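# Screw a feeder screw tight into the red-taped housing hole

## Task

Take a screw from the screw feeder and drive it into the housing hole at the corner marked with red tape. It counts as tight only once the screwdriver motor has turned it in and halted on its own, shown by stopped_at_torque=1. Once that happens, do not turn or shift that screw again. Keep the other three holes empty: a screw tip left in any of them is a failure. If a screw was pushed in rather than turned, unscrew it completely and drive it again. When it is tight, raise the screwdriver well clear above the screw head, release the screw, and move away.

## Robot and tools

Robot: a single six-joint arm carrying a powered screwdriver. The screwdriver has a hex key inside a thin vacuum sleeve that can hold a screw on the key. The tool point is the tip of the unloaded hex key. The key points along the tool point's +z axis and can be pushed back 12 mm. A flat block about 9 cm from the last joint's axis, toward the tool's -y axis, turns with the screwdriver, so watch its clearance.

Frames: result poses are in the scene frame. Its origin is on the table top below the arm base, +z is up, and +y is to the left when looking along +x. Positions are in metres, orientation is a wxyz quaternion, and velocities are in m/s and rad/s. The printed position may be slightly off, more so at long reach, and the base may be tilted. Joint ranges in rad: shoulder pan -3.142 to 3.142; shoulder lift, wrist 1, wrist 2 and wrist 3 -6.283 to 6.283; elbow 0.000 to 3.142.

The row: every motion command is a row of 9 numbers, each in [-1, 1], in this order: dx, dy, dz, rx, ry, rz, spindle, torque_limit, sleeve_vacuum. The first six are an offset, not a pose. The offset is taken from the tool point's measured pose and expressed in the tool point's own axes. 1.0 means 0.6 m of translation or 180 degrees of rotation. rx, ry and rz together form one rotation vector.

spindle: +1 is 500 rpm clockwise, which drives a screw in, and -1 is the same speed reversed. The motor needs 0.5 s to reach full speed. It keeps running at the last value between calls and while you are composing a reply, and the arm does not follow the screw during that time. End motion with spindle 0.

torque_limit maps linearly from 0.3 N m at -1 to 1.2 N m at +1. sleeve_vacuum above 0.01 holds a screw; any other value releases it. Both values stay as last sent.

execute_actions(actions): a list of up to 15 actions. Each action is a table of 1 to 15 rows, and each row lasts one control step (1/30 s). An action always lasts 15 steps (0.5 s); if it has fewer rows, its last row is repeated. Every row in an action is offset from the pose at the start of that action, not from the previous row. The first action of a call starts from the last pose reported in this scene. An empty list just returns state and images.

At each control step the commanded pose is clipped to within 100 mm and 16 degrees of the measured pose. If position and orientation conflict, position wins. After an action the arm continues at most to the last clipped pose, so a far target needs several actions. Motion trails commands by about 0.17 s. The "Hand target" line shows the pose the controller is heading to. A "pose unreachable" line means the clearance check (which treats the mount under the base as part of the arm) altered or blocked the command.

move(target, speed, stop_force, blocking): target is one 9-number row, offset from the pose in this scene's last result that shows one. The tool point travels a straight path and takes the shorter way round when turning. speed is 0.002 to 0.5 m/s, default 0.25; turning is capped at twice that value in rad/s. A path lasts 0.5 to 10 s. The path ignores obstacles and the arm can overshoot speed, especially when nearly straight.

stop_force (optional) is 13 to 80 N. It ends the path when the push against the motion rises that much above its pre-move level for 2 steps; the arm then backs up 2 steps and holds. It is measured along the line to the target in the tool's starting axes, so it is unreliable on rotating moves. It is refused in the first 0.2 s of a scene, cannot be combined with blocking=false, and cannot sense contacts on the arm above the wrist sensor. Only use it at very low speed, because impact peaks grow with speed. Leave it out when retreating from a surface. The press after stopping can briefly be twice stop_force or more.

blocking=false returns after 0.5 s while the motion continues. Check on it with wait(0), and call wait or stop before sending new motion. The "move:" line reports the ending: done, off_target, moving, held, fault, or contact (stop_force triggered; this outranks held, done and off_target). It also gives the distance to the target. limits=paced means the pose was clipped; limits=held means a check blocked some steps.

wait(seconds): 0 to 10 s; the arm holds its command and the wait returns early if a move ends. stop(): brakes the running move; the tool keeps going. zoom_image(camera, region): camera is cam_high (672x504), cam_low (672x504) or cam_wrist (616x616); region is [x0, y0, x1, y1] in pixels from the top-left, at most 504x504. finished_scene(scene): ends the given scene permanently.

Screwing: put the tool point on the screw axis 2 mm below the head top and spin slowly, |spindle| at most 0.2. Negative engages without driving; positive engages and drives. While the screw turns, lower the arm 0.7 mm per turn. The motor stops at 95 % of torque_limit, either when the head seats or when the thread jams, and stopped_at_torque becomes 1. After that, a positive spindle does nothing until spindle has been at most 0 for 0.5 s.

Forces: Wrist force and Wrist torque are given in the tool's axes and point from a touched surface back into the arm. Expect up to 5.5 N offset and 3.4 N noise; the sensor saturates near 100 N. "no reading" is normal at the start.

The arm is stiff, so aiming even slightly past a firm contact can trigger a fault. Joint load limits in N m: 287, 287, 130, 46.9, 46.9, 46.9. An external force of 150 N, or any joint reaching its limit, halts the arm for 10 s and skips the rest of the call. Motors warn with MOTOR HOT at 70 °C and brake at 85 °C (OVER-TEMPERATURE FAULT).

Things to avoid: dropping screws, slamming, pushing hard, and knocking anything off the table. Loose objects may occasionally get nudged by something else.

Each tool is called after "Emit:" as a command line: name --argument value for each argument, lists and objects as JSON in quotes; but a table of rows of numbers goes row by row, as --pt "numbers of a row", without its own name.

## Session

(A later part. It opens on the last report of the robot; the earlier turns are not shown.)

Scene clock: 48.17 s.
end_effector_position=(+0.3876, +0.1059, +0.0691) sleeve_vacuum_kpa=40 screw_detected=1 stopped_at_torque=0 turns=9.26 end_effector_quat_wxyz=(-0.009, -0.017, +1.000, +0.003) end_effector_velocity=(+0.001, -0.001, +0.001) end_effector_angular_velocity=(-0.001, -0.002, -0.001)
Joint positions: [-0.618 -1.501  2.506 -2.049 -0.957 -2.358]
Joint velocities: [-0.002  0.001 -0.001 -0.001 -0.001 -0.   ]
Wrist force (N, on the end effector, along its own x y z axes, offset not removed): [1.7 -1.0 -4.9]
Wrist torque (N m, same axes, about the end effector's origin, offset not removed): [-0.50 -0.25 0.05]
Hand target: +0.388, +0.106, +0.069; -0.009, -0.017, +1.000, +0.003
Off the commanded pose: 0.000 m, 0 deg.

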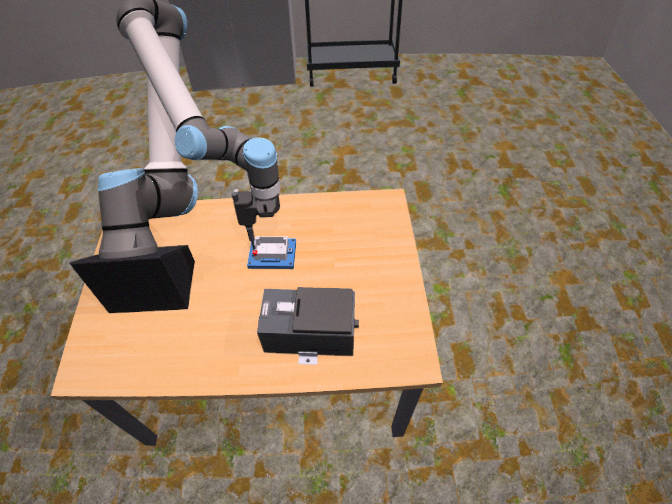

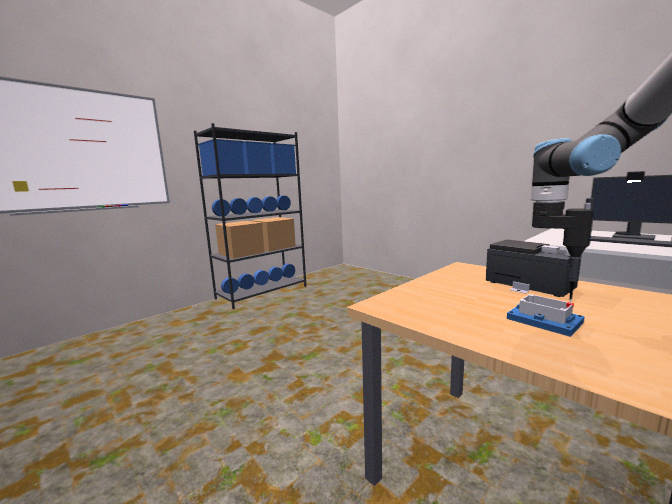

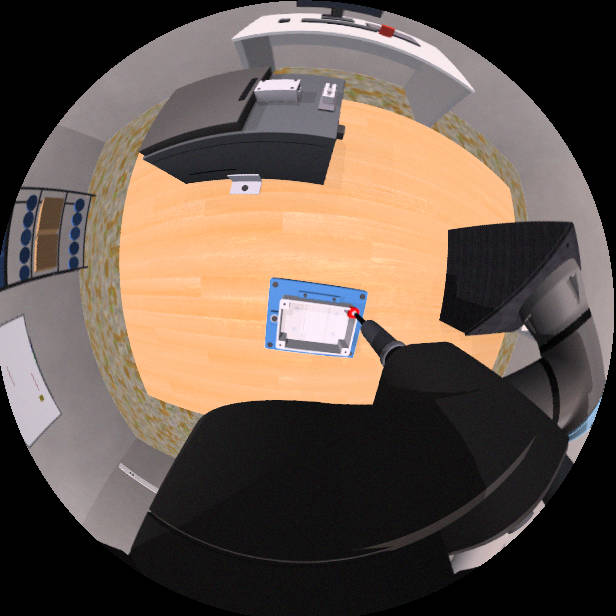

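Emit:
execute_actions --actions '[[[-0.0015,0.0005,0,0,0,0,0.1,0,1]],[[0,0,0,0,0,0,0.1,0,1]],[[0,0,0,0,0,0,0,0,1]]]'

Emit:
zoom_image --camera "cam_low" --region '[555,285,585,315]'

Emit:
zoom_image --camera "cam_wrist" --region '[340,300,365,325]'

Scene clock: 51.27 s.
end_effector_position=(+0.3885, +0.1063, +0.0691) sleeve_vacuum_kpa=40 screw_detected=1 stopped_at_torque=0 turns=10.08 end_effector_quat_wxyz=(-0.009, -0.017, +1.000, +0.003) end_effector_velocity=(-0.000, -0.000, -0.000) end_effector_angular_velocity=(-0.001, +0.000, +0.002)
Joint positions: [-0.616 -1.5    2.504 -2.05  -0.957 -2.357]
Joint velocities: [ 0.001 -0.    -0.    -0.001 -0.001 -0.   ]
Wrist force (N, on the end effector, along its own x y z axes, offset not removed): [2.6 -2.2 -3.7]
Wrist torque (N m, same axes, about the end effector's origin, offset not removed): [-0.90 -0.51 0.23]
Hand target: +0.389, +0.106, +0.069; -0.009, -0.017, +1.000, +0.003
Off the commanded pose: 0.000 m, 0 deg.

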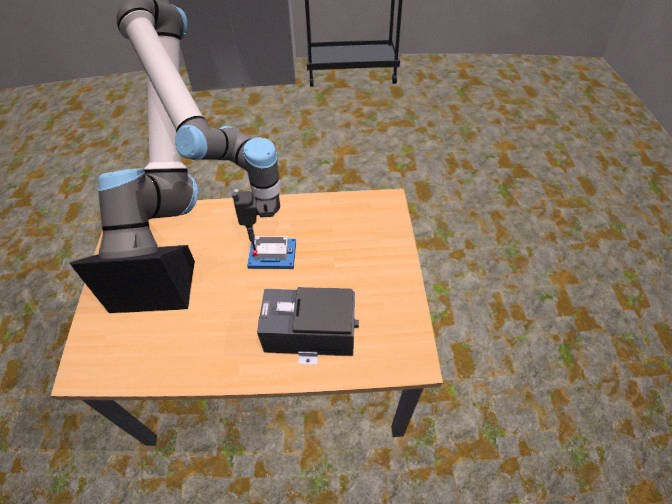

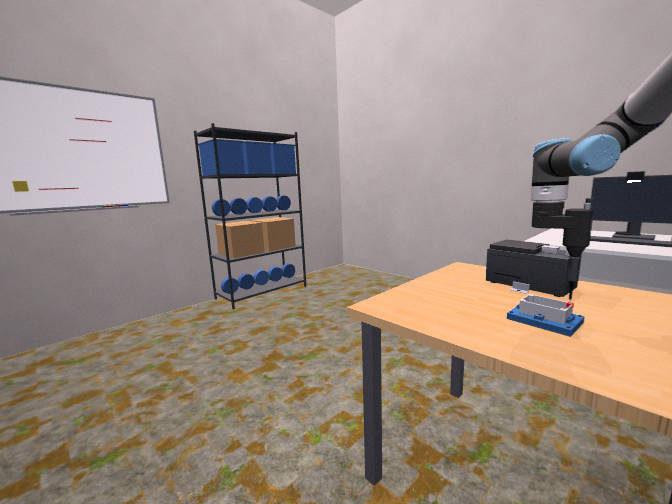

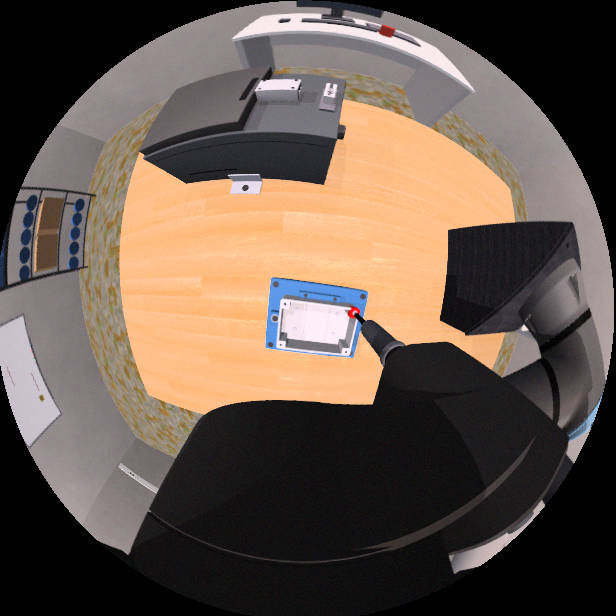

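Region (555, 285, 585, 315) of cam_low's 672x504 image, scaled by 16.800, with more detail than that image has.

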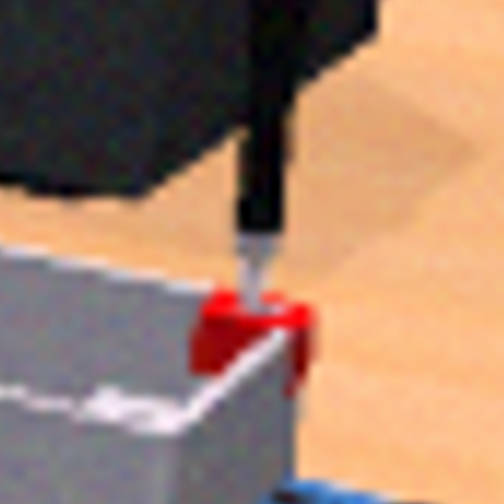

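Region (340, 300, 365, 325) of cam_wrist's 616x616 image, scaled by 20.160, with more detail than that image has.

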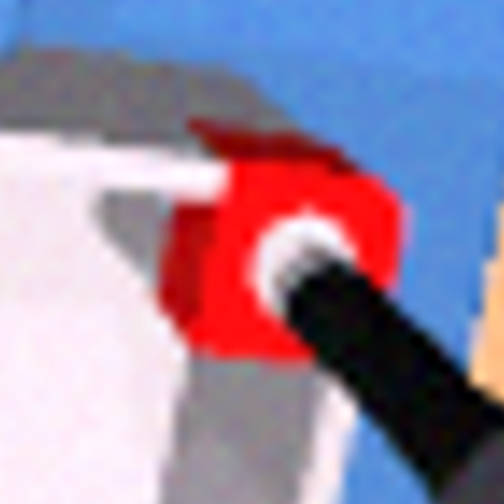

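Emit:
execute_actions --actions '[[[0.0021,0.0016,0,0,0,0,0.1,0,1]],[[0,0,0,0,0,0,0.1,0,1]],[[0,0,0.002,0,0,0,0.1,0,1]],[[0,0,0,0,0,0,0,0,1]]]'

Emit:
zoom_image --camera "cam_low" --region '[555,285,585,315]'

Emit:
zoom_image --camera "cam_wrist" --region '[340,300,365,325]'

Scene clock: 54.57 s.
end_effector_position=(+0.3872, +0.1072, +0.0679) sleeve_vacuum_kpa=40 screw_detected=1 stopped_at_torque=0 turns=11.32 end_effector_quat_wxyz=(-0.009, -0.017, +1.000, +0.003) end_effector_velocity=(-0.001, +0.000, -0.000) end_effector_angular_velocity=(+0.001, +0.001, -0.002)
Joint positions: [-0.615 -1.502  2.507 -2.052 -0.956 -2.355]
Joint velocities: [-0.001  0.     0.001  0.001  0.    -0.   ]
Wrist force (N, on the end effector, along its own x y z axes, offset not removed): [6.2 -4.6 -3.8]
Wrist torque (N m, same axes, about the end effector's origin, offset not removed): [-1.03 -0.64 0.10]
Hand target: +0.387, +0.107, +0.068; -0.009, -0.017, +1.000, +0.003
Off the commanded pose: 0.000 m, 0 deg.

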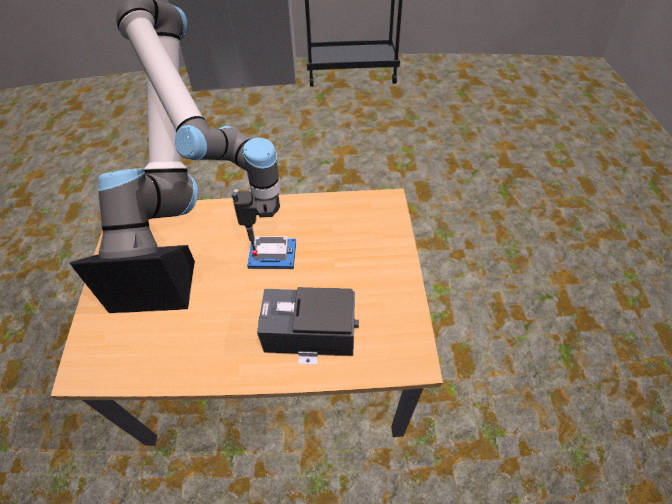

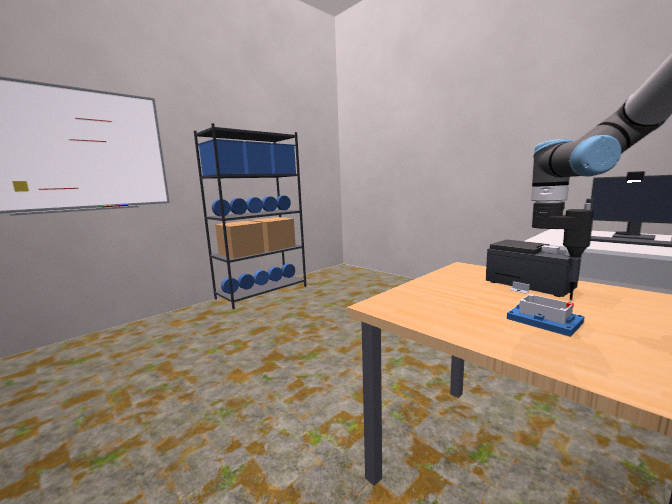

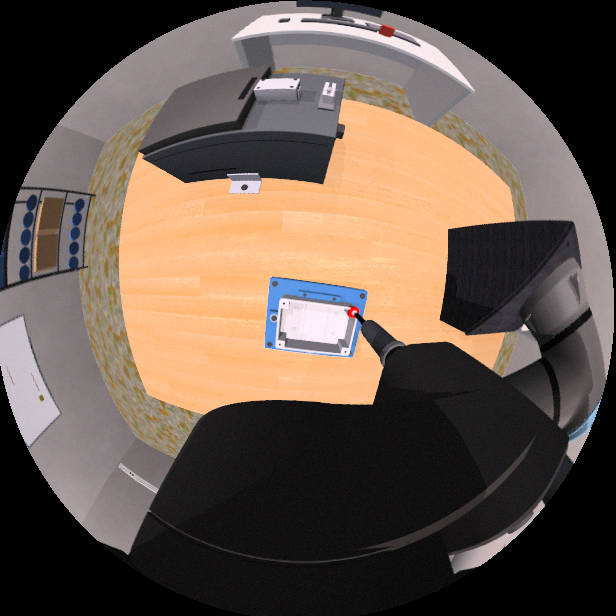

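Region (555, 285, 585, 315) of cam_low's 672x504 image, scaled by 16.800, with more detail than that image has.

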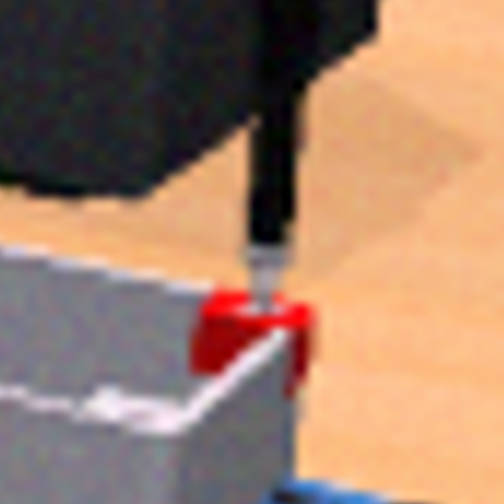

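Region (340, 300, 365, 325) of cam_wrist's 616x616 image, scaled by 20.160, with more detail than that image has.

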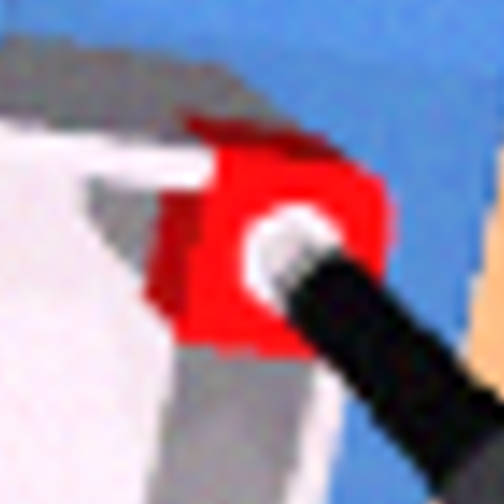

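Emit:
execute_actions --actions '[[[-0.001,-0.0006,0,0,0,0,0.1,0,1]],[[0,0,0,0,0,0,0.1,0,1]]]'

Emit:
move --target '[0,0,0.012,0,0,0,0.25,0,1]' --speed 0.002

Emit:
execute_actions --actions '[[[0,0,0,0,0,0,0,0,1]]]'

Emit:
zoom_image --camera "cam_low" --region '[555,285,585,315]'

Scene clock: 57.27 s.
end_effector_position=(+0.3878, +0.1069, +0.0679) sleeve_vacuum_kpa=40 screw_detected=1 stopped_at_torque=0 turns=12.14 end_effector_quat_wxyz=(-0.009, -0.017, +1.000, +0.003) end_effector_velocity=(+0.000, -0.001, +0.001) end_effector_angular_velocity=(-0.000, -0.001, -0.001)
Joint positions: [-0.615 -1.501  2.506 -2.052 -0.956 -2.355]
Joint velocities: [-0.002  0.    -0.     0.001 -0.001  0.   ]
Wrist force (N, on the end effector, along its own x y z axes, offset not removed): [10.7 -1.1 -4.1]
Wrist torque (N m, same axes, about the end effector's origin, offset not removed): [-0.64 -0.82 0.20]
Hand target: +0.388, +0.107, +0.068; -0.009, -0.017, +1.000, +0.003
Off the commanded pose: 0.000 m, 0 deg.

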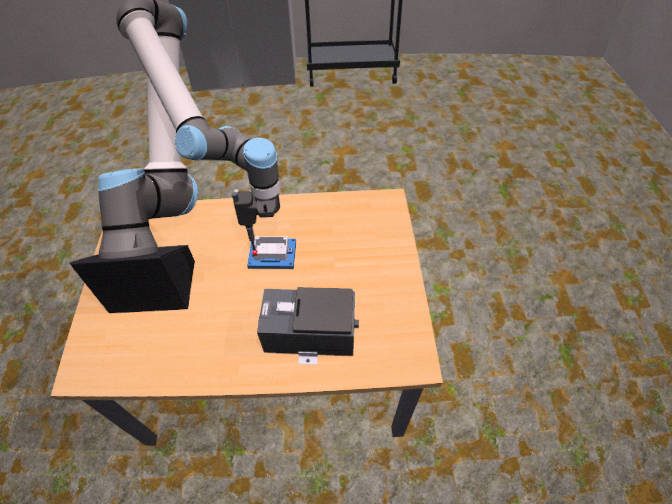

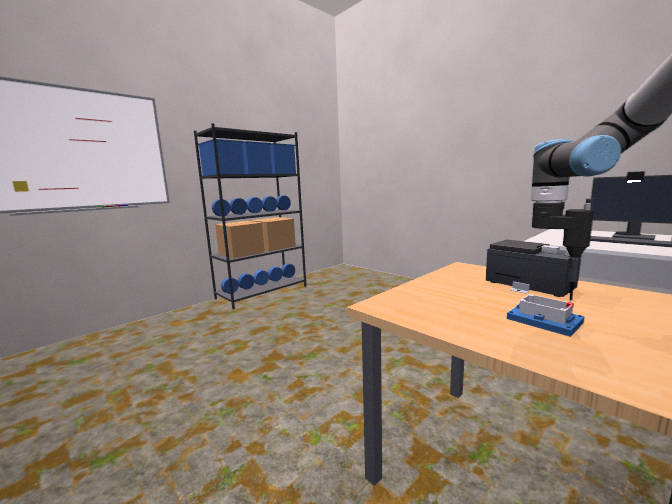

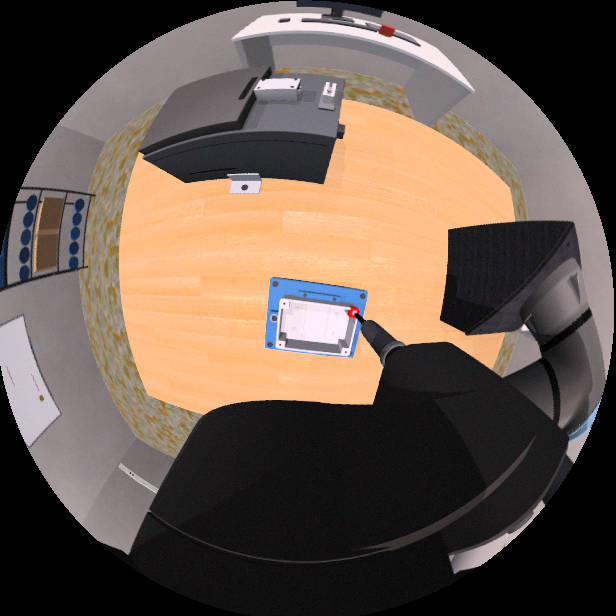

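Scene clock: 61.10 s.
end_effector_position=(+0.3877, +0.1069, +0.0607) sleeve_vacuum_kpa=36 screw_detected=1 stopped_at_torque=0 turns=20.09 end_effector_quat_wxyz=(-0.009, -0.017, +1.000, +0.003) end_effector_velocity=(-0.002, +0.001, -0.001) end_effector_angular_velocity=(+0.001, +0.001, -0.001)
Joint positions: [-0.606 -1.49   2.513 -2.075 -0.951 -2.345]
Joint velocities: [ 0.    -0.001  0.003  0.    -0.     0.   ]
Wrist force (N, on the end effector, along its own x y z axes, offset not removed): [11.5 0.2 -5.3]
Wrist torque (N m, same axes, about the end effector's origin, offset not removed): [-0.26 -0.70 0.07]
Hand target: +0.388, +0.107, +0.061; -0.009, -0.017, +1.000, +0.003
Off the commanded pose: 0.000 m, 0 deg.
move: done

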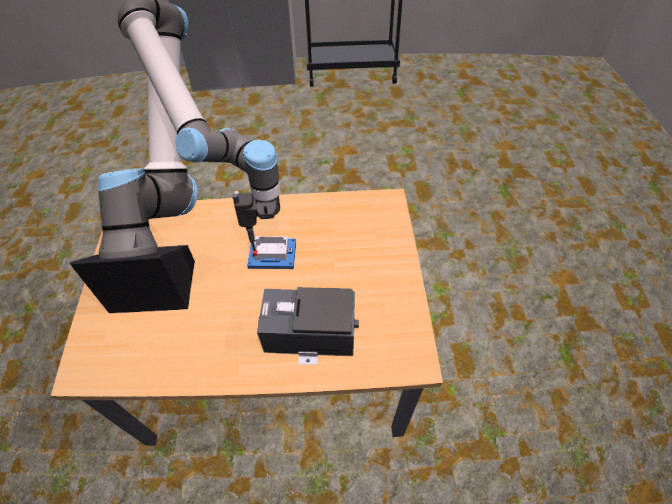

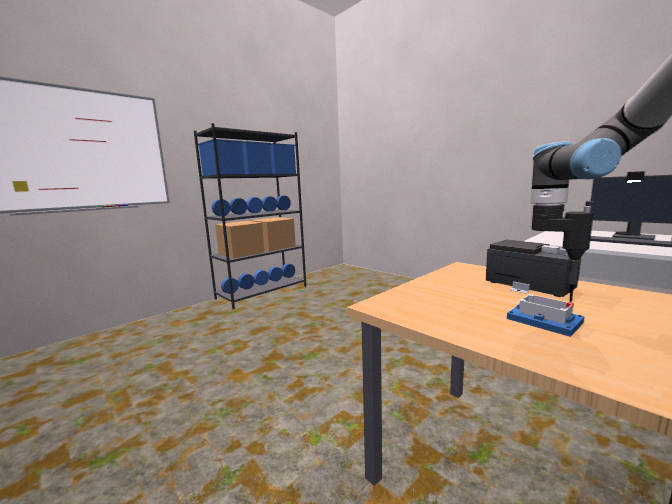

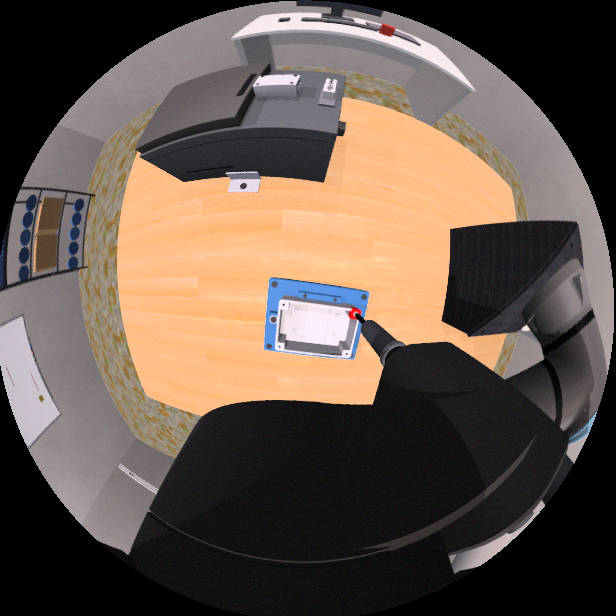

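Scene clock: 61.60 s.
end_effector_position=(+0.3877, +0.1069, +0.0607) sleeve_vacuum_kpa=36 screw_detected=1 stopped_at_torque=0 turns=20.09 end_effector_quat_wxyz=(-0.009, -0.017, +1.000, +0.003) end_effector_velocity=(+0.000, +0.000, -0.000) end_effector_angular_velocity=(-0.001, +0.000, +0.002)
Joint positions: [-0.606 -1.49   2.513 -2.075 -0.951 -2.345]
Joint velocities: [ 0.001 -0.001 -0.    -0.    -0.     0.   ]
Wrist force (N, on the end effector, along its own x y z axes, offset not removed): [10.0 -0.7 -4.9]
Wrist torque (N m, same axes, about the end effector's origin, offset not removed): [-0.59 -0.32 0.10]
Hand target: +0.388, +0.107, +0.061; -0.009, -0.017, +1.000, +0.003
Off the commanded pose: 0.000 m, 0 deg.

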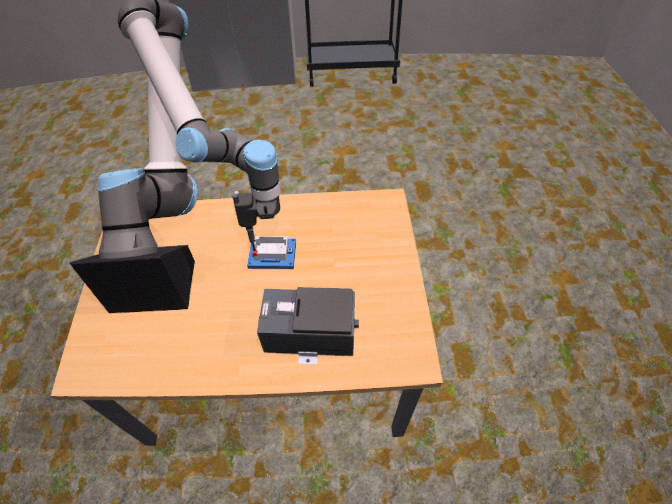

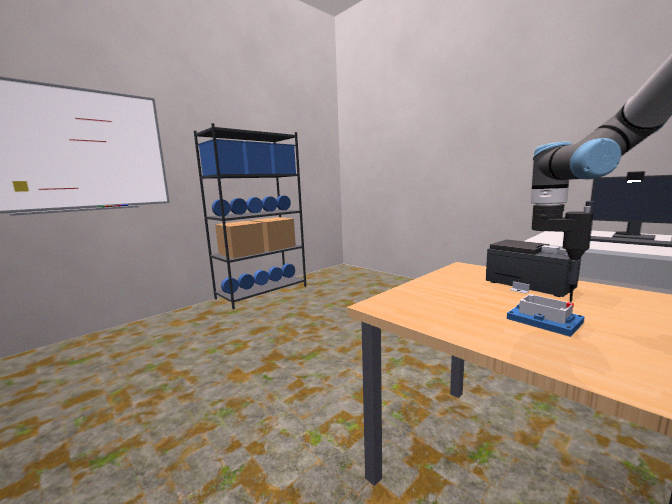

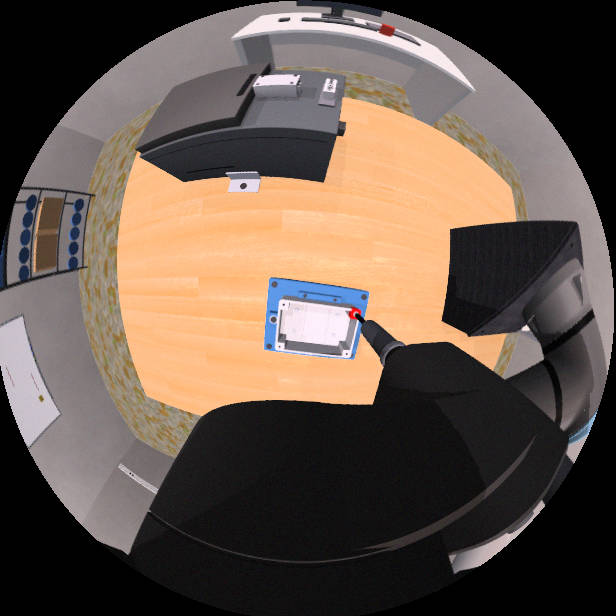

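Region (555, 285, 585, 315) of cam_low's 672x504 image, scaled by 16.800, with more detail than that image has.

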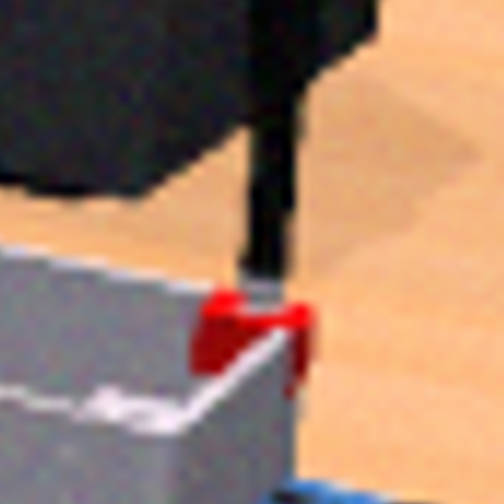

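It's threading, but I moved the wrong way laterally; correct toward −X and finish.

Emit:
execute_actions --actions '[[[0.0018,0,0,0,0,0,0,0,1]],[[0,0,0,0,0,0,0,0,1]]]'

Emit:
move --target '[0,0,0.009,0,0,0,0.25,0,1]' --speed 0.002

Emit:
execute_actions --actions '[[[0,0,0,0,0,0,0,0,1]]]'

Emit:
zoom_image --camera "cam_low" --region '[555,285,585,315]'

Scene clock: 63.50 s.
end_effector_position=(+0.3866, +0.1069, +0.0607) sleeve_vacuum_kpa=38 screw_detected=1 stopped_at_torque=0 turns=20.09 end_effector_quat_wxyz=(-0.009, -0.017, +1.000, +0.003) end_effector_velocity=(+0.001, -0.001, +0.001) end_effector_angular_velocity=(-0.002, -0.002, +0.000)
Joint positions: [-0.607 -1.491  2.514 -2.074 -0.952 -2.347]
Joint velocities: [-0.002 -0.001 -0.002 -0.001 -0.001  0.   ]
Wrist force (N, on the end effector, along its own x y z axes, offset not removed): [2.1 -3.0 -4.5]
Wrist torque (N m, same axes, about the end effector's origin, offset not removed): [-1.30 -0.42 0.24]
Hand target: +0.387, +0.107, +0.061; -0.009, -0.017, +1.000, +0.003
Off the commanded pose: 0.000 m, 0 deg.

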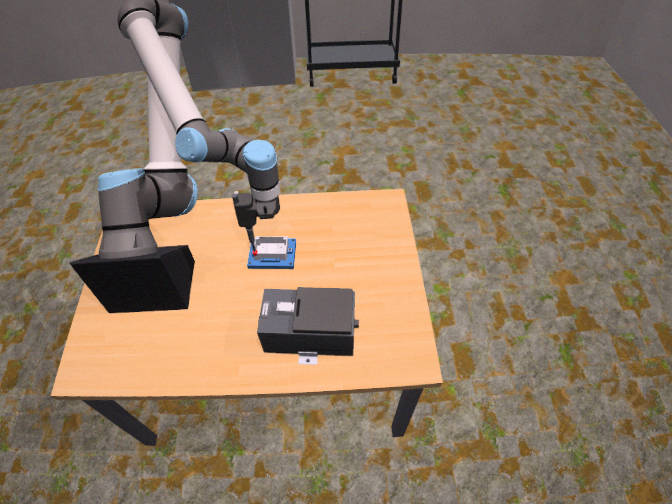

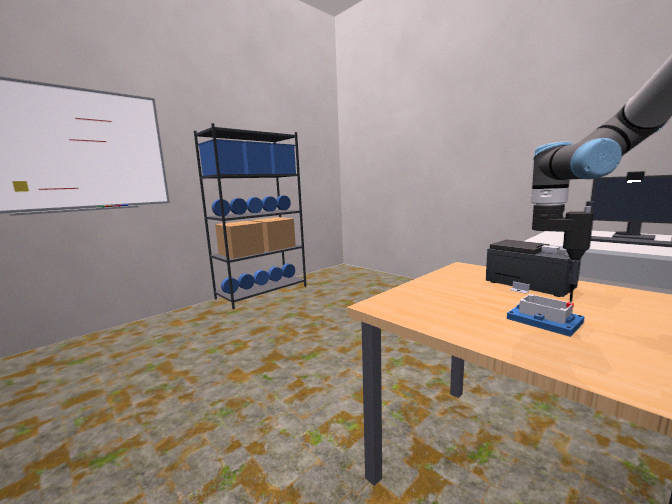

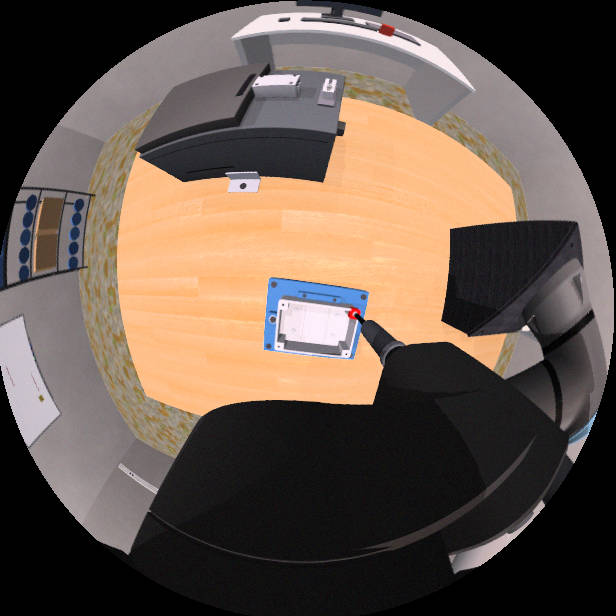

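Scene clock: 66.43 s.
end_effector_position=(+0.3865, +0.1069, +0.0553) sleeve_vacuum_kpa=37 screw_detected=1 stopped_at_torque=1 turns=23.54 end_effector_quat_wxyz=(-0.009, -0.017, +1.000, +0.003) end_effector_velocity=(-0.000, +0.000, -0.001) end_effector_angular_velocity=(+0.002, +0.001, -0.001)
Joint positions: [-0.6   -1.483  2.519 -2.092 -0.948 -2.339]
Joint velocities: [ 0.001  0.002 -0.    -0.     0.001  0.   ]
Wrist force (N, on the end effector, along its own x y z axes, offset not removed): [2.1 1.1 -6.3]
Wrist torque (N m, same axes, about the end effector's origin, offset not removed): [-0.21 -0.40 0.05]
Hand target: +0.387, +0.107, +0.055; -0.009, -0.017, +1.000, +0.003
Off the commanded pose: 0.000 m, 0 deg.
move: done

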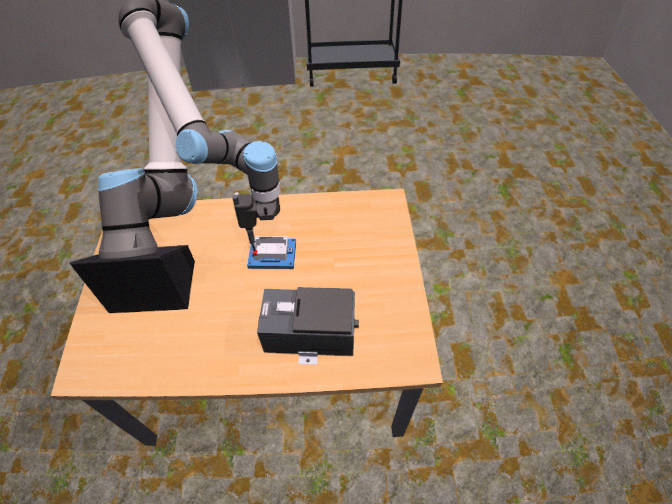

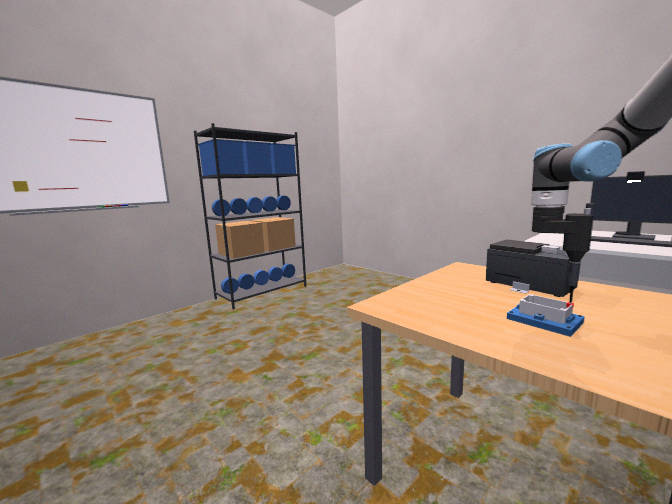

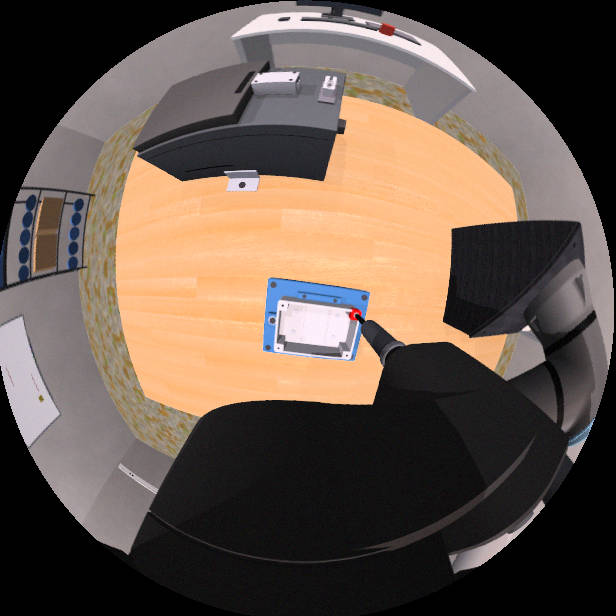

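Scene clock: 66.93 s.
end_effector_position=(+0.3865, +0.1069, +0.0553) sleeve_vacuum_kpa=37 screw_detected=1 stopped_at_torque=1 turns=23.54 end_effector_quat_wxyz=(-0.009, -0.017, +1.000, +0.003) end_effector_velocity=(+0.000, -0.001, +0.000) end_effector_angular_velocity=(-0.001, -0.001, -0.000)
Joint positions: [-0.6   -1.483  2.519 -2.092 -0.948 -2.339]
Joint velocities: [-0.002  0.     0.    -0.001 -0.001 -0.   ]
Wrist force (N, on the end effector, along its own x y z axes, offset not removed): [1.0 -0.8 -6.8]
Wrist torque (N m, same axes, about the end effector's origin, offset not removed): [-0.79 -0.14 0.12]
Hand target: +0.387, +0.107, +0.055; -0.009, -0.017, +1.000, +0.003
Off the commanded pose: 0.000 m, 0 deg.

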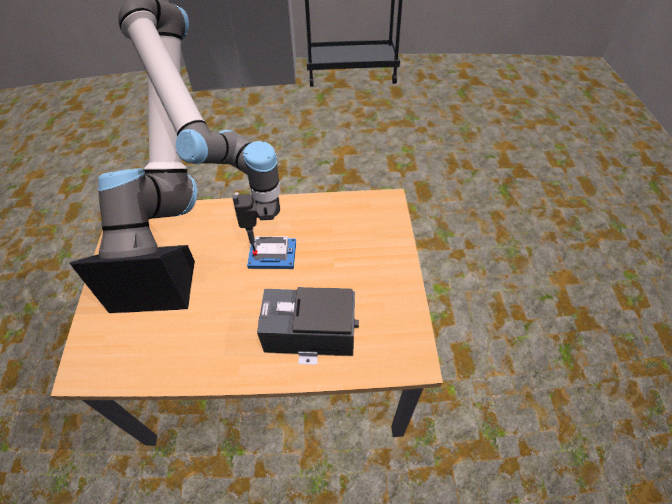

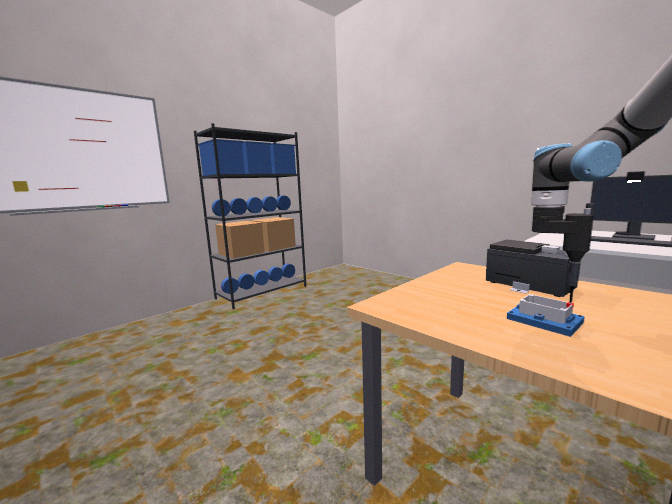

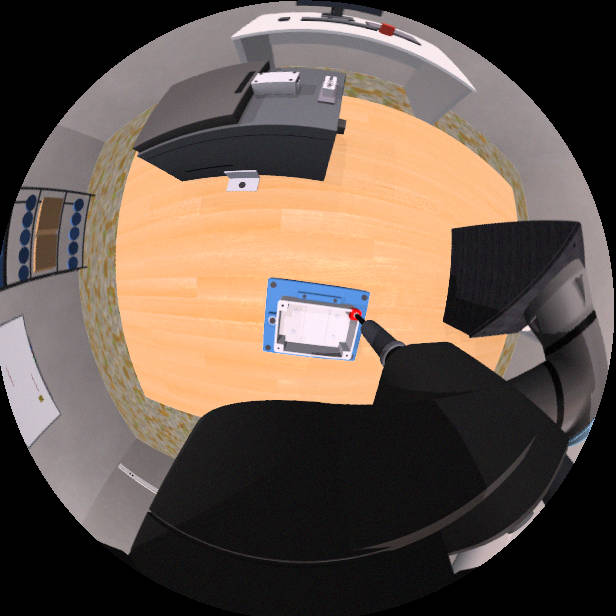

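Region (555, 285, 585, 315) of cam_low's 672x504 image, scaled by 16.800, with more detail than that image has.

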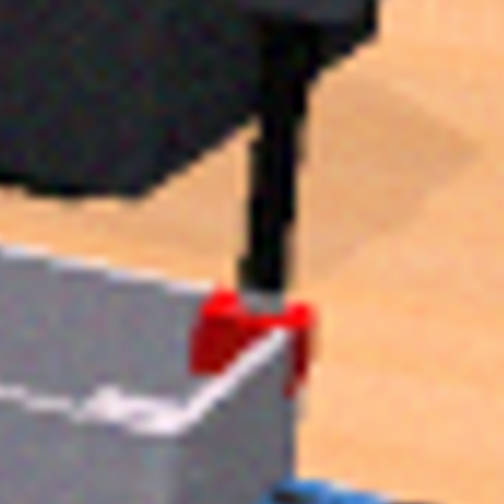

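Emit:
execute_actions --actions '[[[0,0,0,0,0,0,0,0,-1]]]'

Emit:
move --target '[0,0,-0.2,0,0,0,0,0,-1]' --speed 0.15

Emit:
zoom_image --camera "cam_low" --region '[555,285,585,315]'

Scene clock: 68.27 s.
end_effector_position=(+0.3865, +0.1069, +0.0553) sleeve_vacuum_kpa=0 screw_detected=0 stopped_at_torque=1 turns=23.54 end_effector_quat_wxyz=(-0.009, -0.017, +1.000, +0.003) end_effector_velocity=(-0.001, -0.000, -0.001) end_effector_angular_velocity=(+0.001, +0.002, -0.002)
Joint positions: [-0.6   -1.483  2.519 -2.092 -0.948 -2.339]
Joint velocities: [-0.     0.001  0.001 -0.    -0.001  0.   ]
Wrist force (N, on the end effector, along its own x y z axes, offset not removed): [3.6 -0.3 -7.4]
Wrist torque (N m, same axes, about the end effector's origin, offset not removed): [-0.60 -0.95 0.08]
Hand target: +0.387, +0.107, +0.055; -0.009, -0.017, +1.000, +0.003
Off the commanded pose: 0.000 m, 0 deg.

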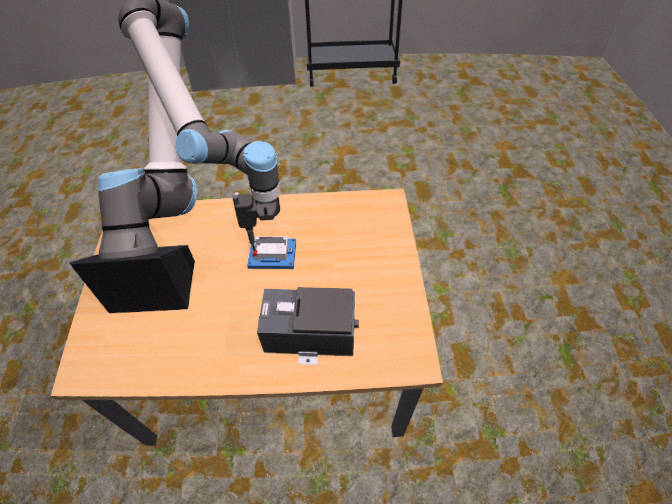

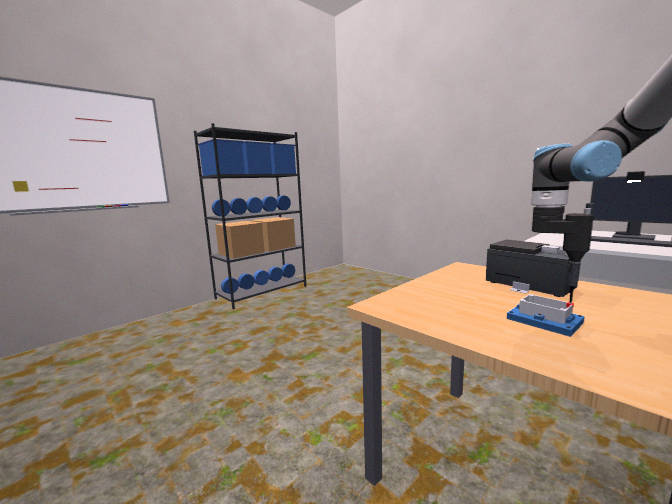

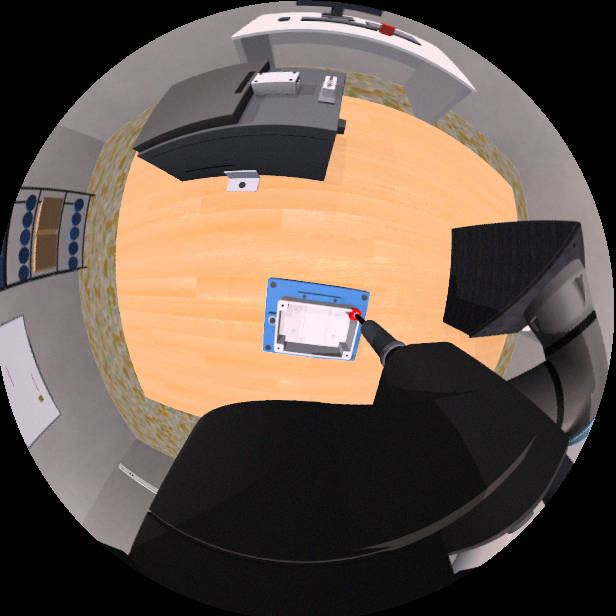

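Scene clock: 69.53 s.
end_effector_position=(+0.3886, +0.1062, +0.1752) sleeve_vacuum_kpa=0 screw_detected=0 stopped_at_torque=1 turns=23.54 end_effector_quat_wxyz=(-0.009, -0.017, +1.000, +0.003) end_effector_velocity=(+0.000, +0.000, +0.002) end_effector_angular_velocity=(+0.001, -0.001, -0.001)
Joint positions: [-0.743 -1.619  2.395 -1.751 -1.024 -2.486]
Joint velocities: [-0.003 -0.001 -0.001  0.004 -0.    -0.002]
Wrist force (N, on the end effector, along its own x y z axes, offset not removed): [3.1 -1.3 1.9]
Wrist torque (N m, same axes, about the end effector's origin, offset not removed): [-0.37 -0.63 0.03]
Hand target: +0.389, +0.106, +0.175; -0.009, -0.017, +1.000, +0.003
Off the commanded pose: 0.000 m, 0 deg.
move: done

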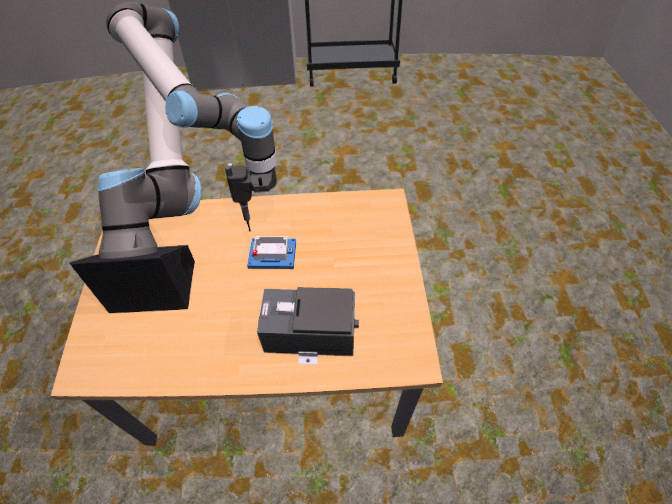

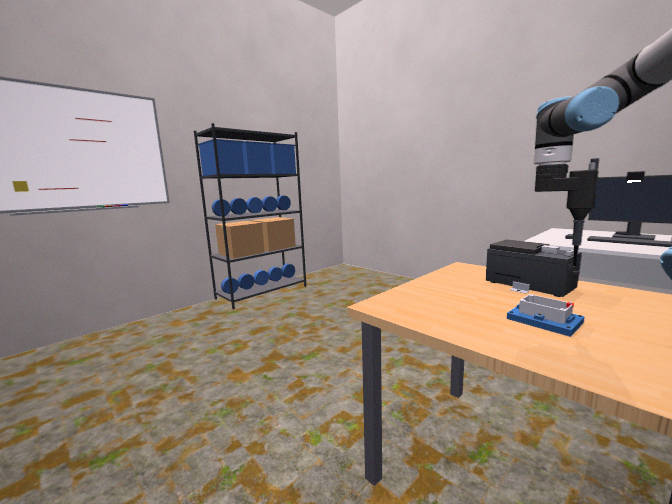

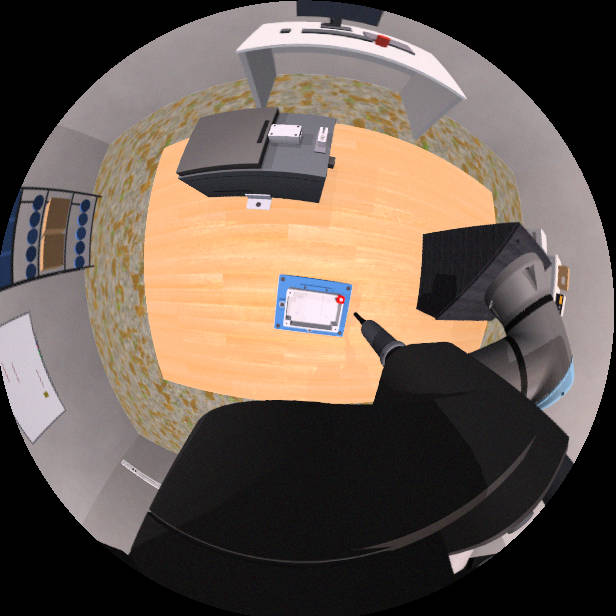

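Region (555, 285, 585, 315) of cam_low's 672x504 image, scaled by 16.800, with more detail than that image has.

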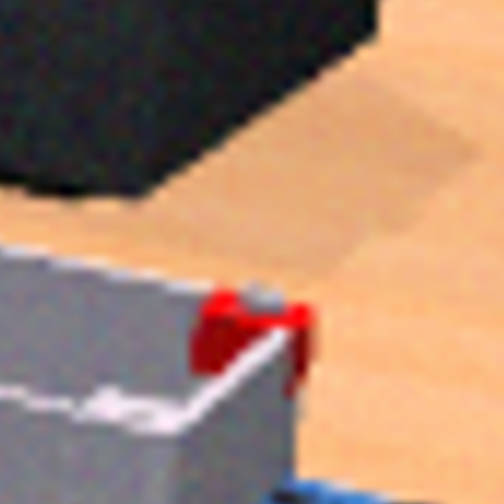

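Seated.

Emit:
finished_scene --scene 2

The scene is finished: the task was done.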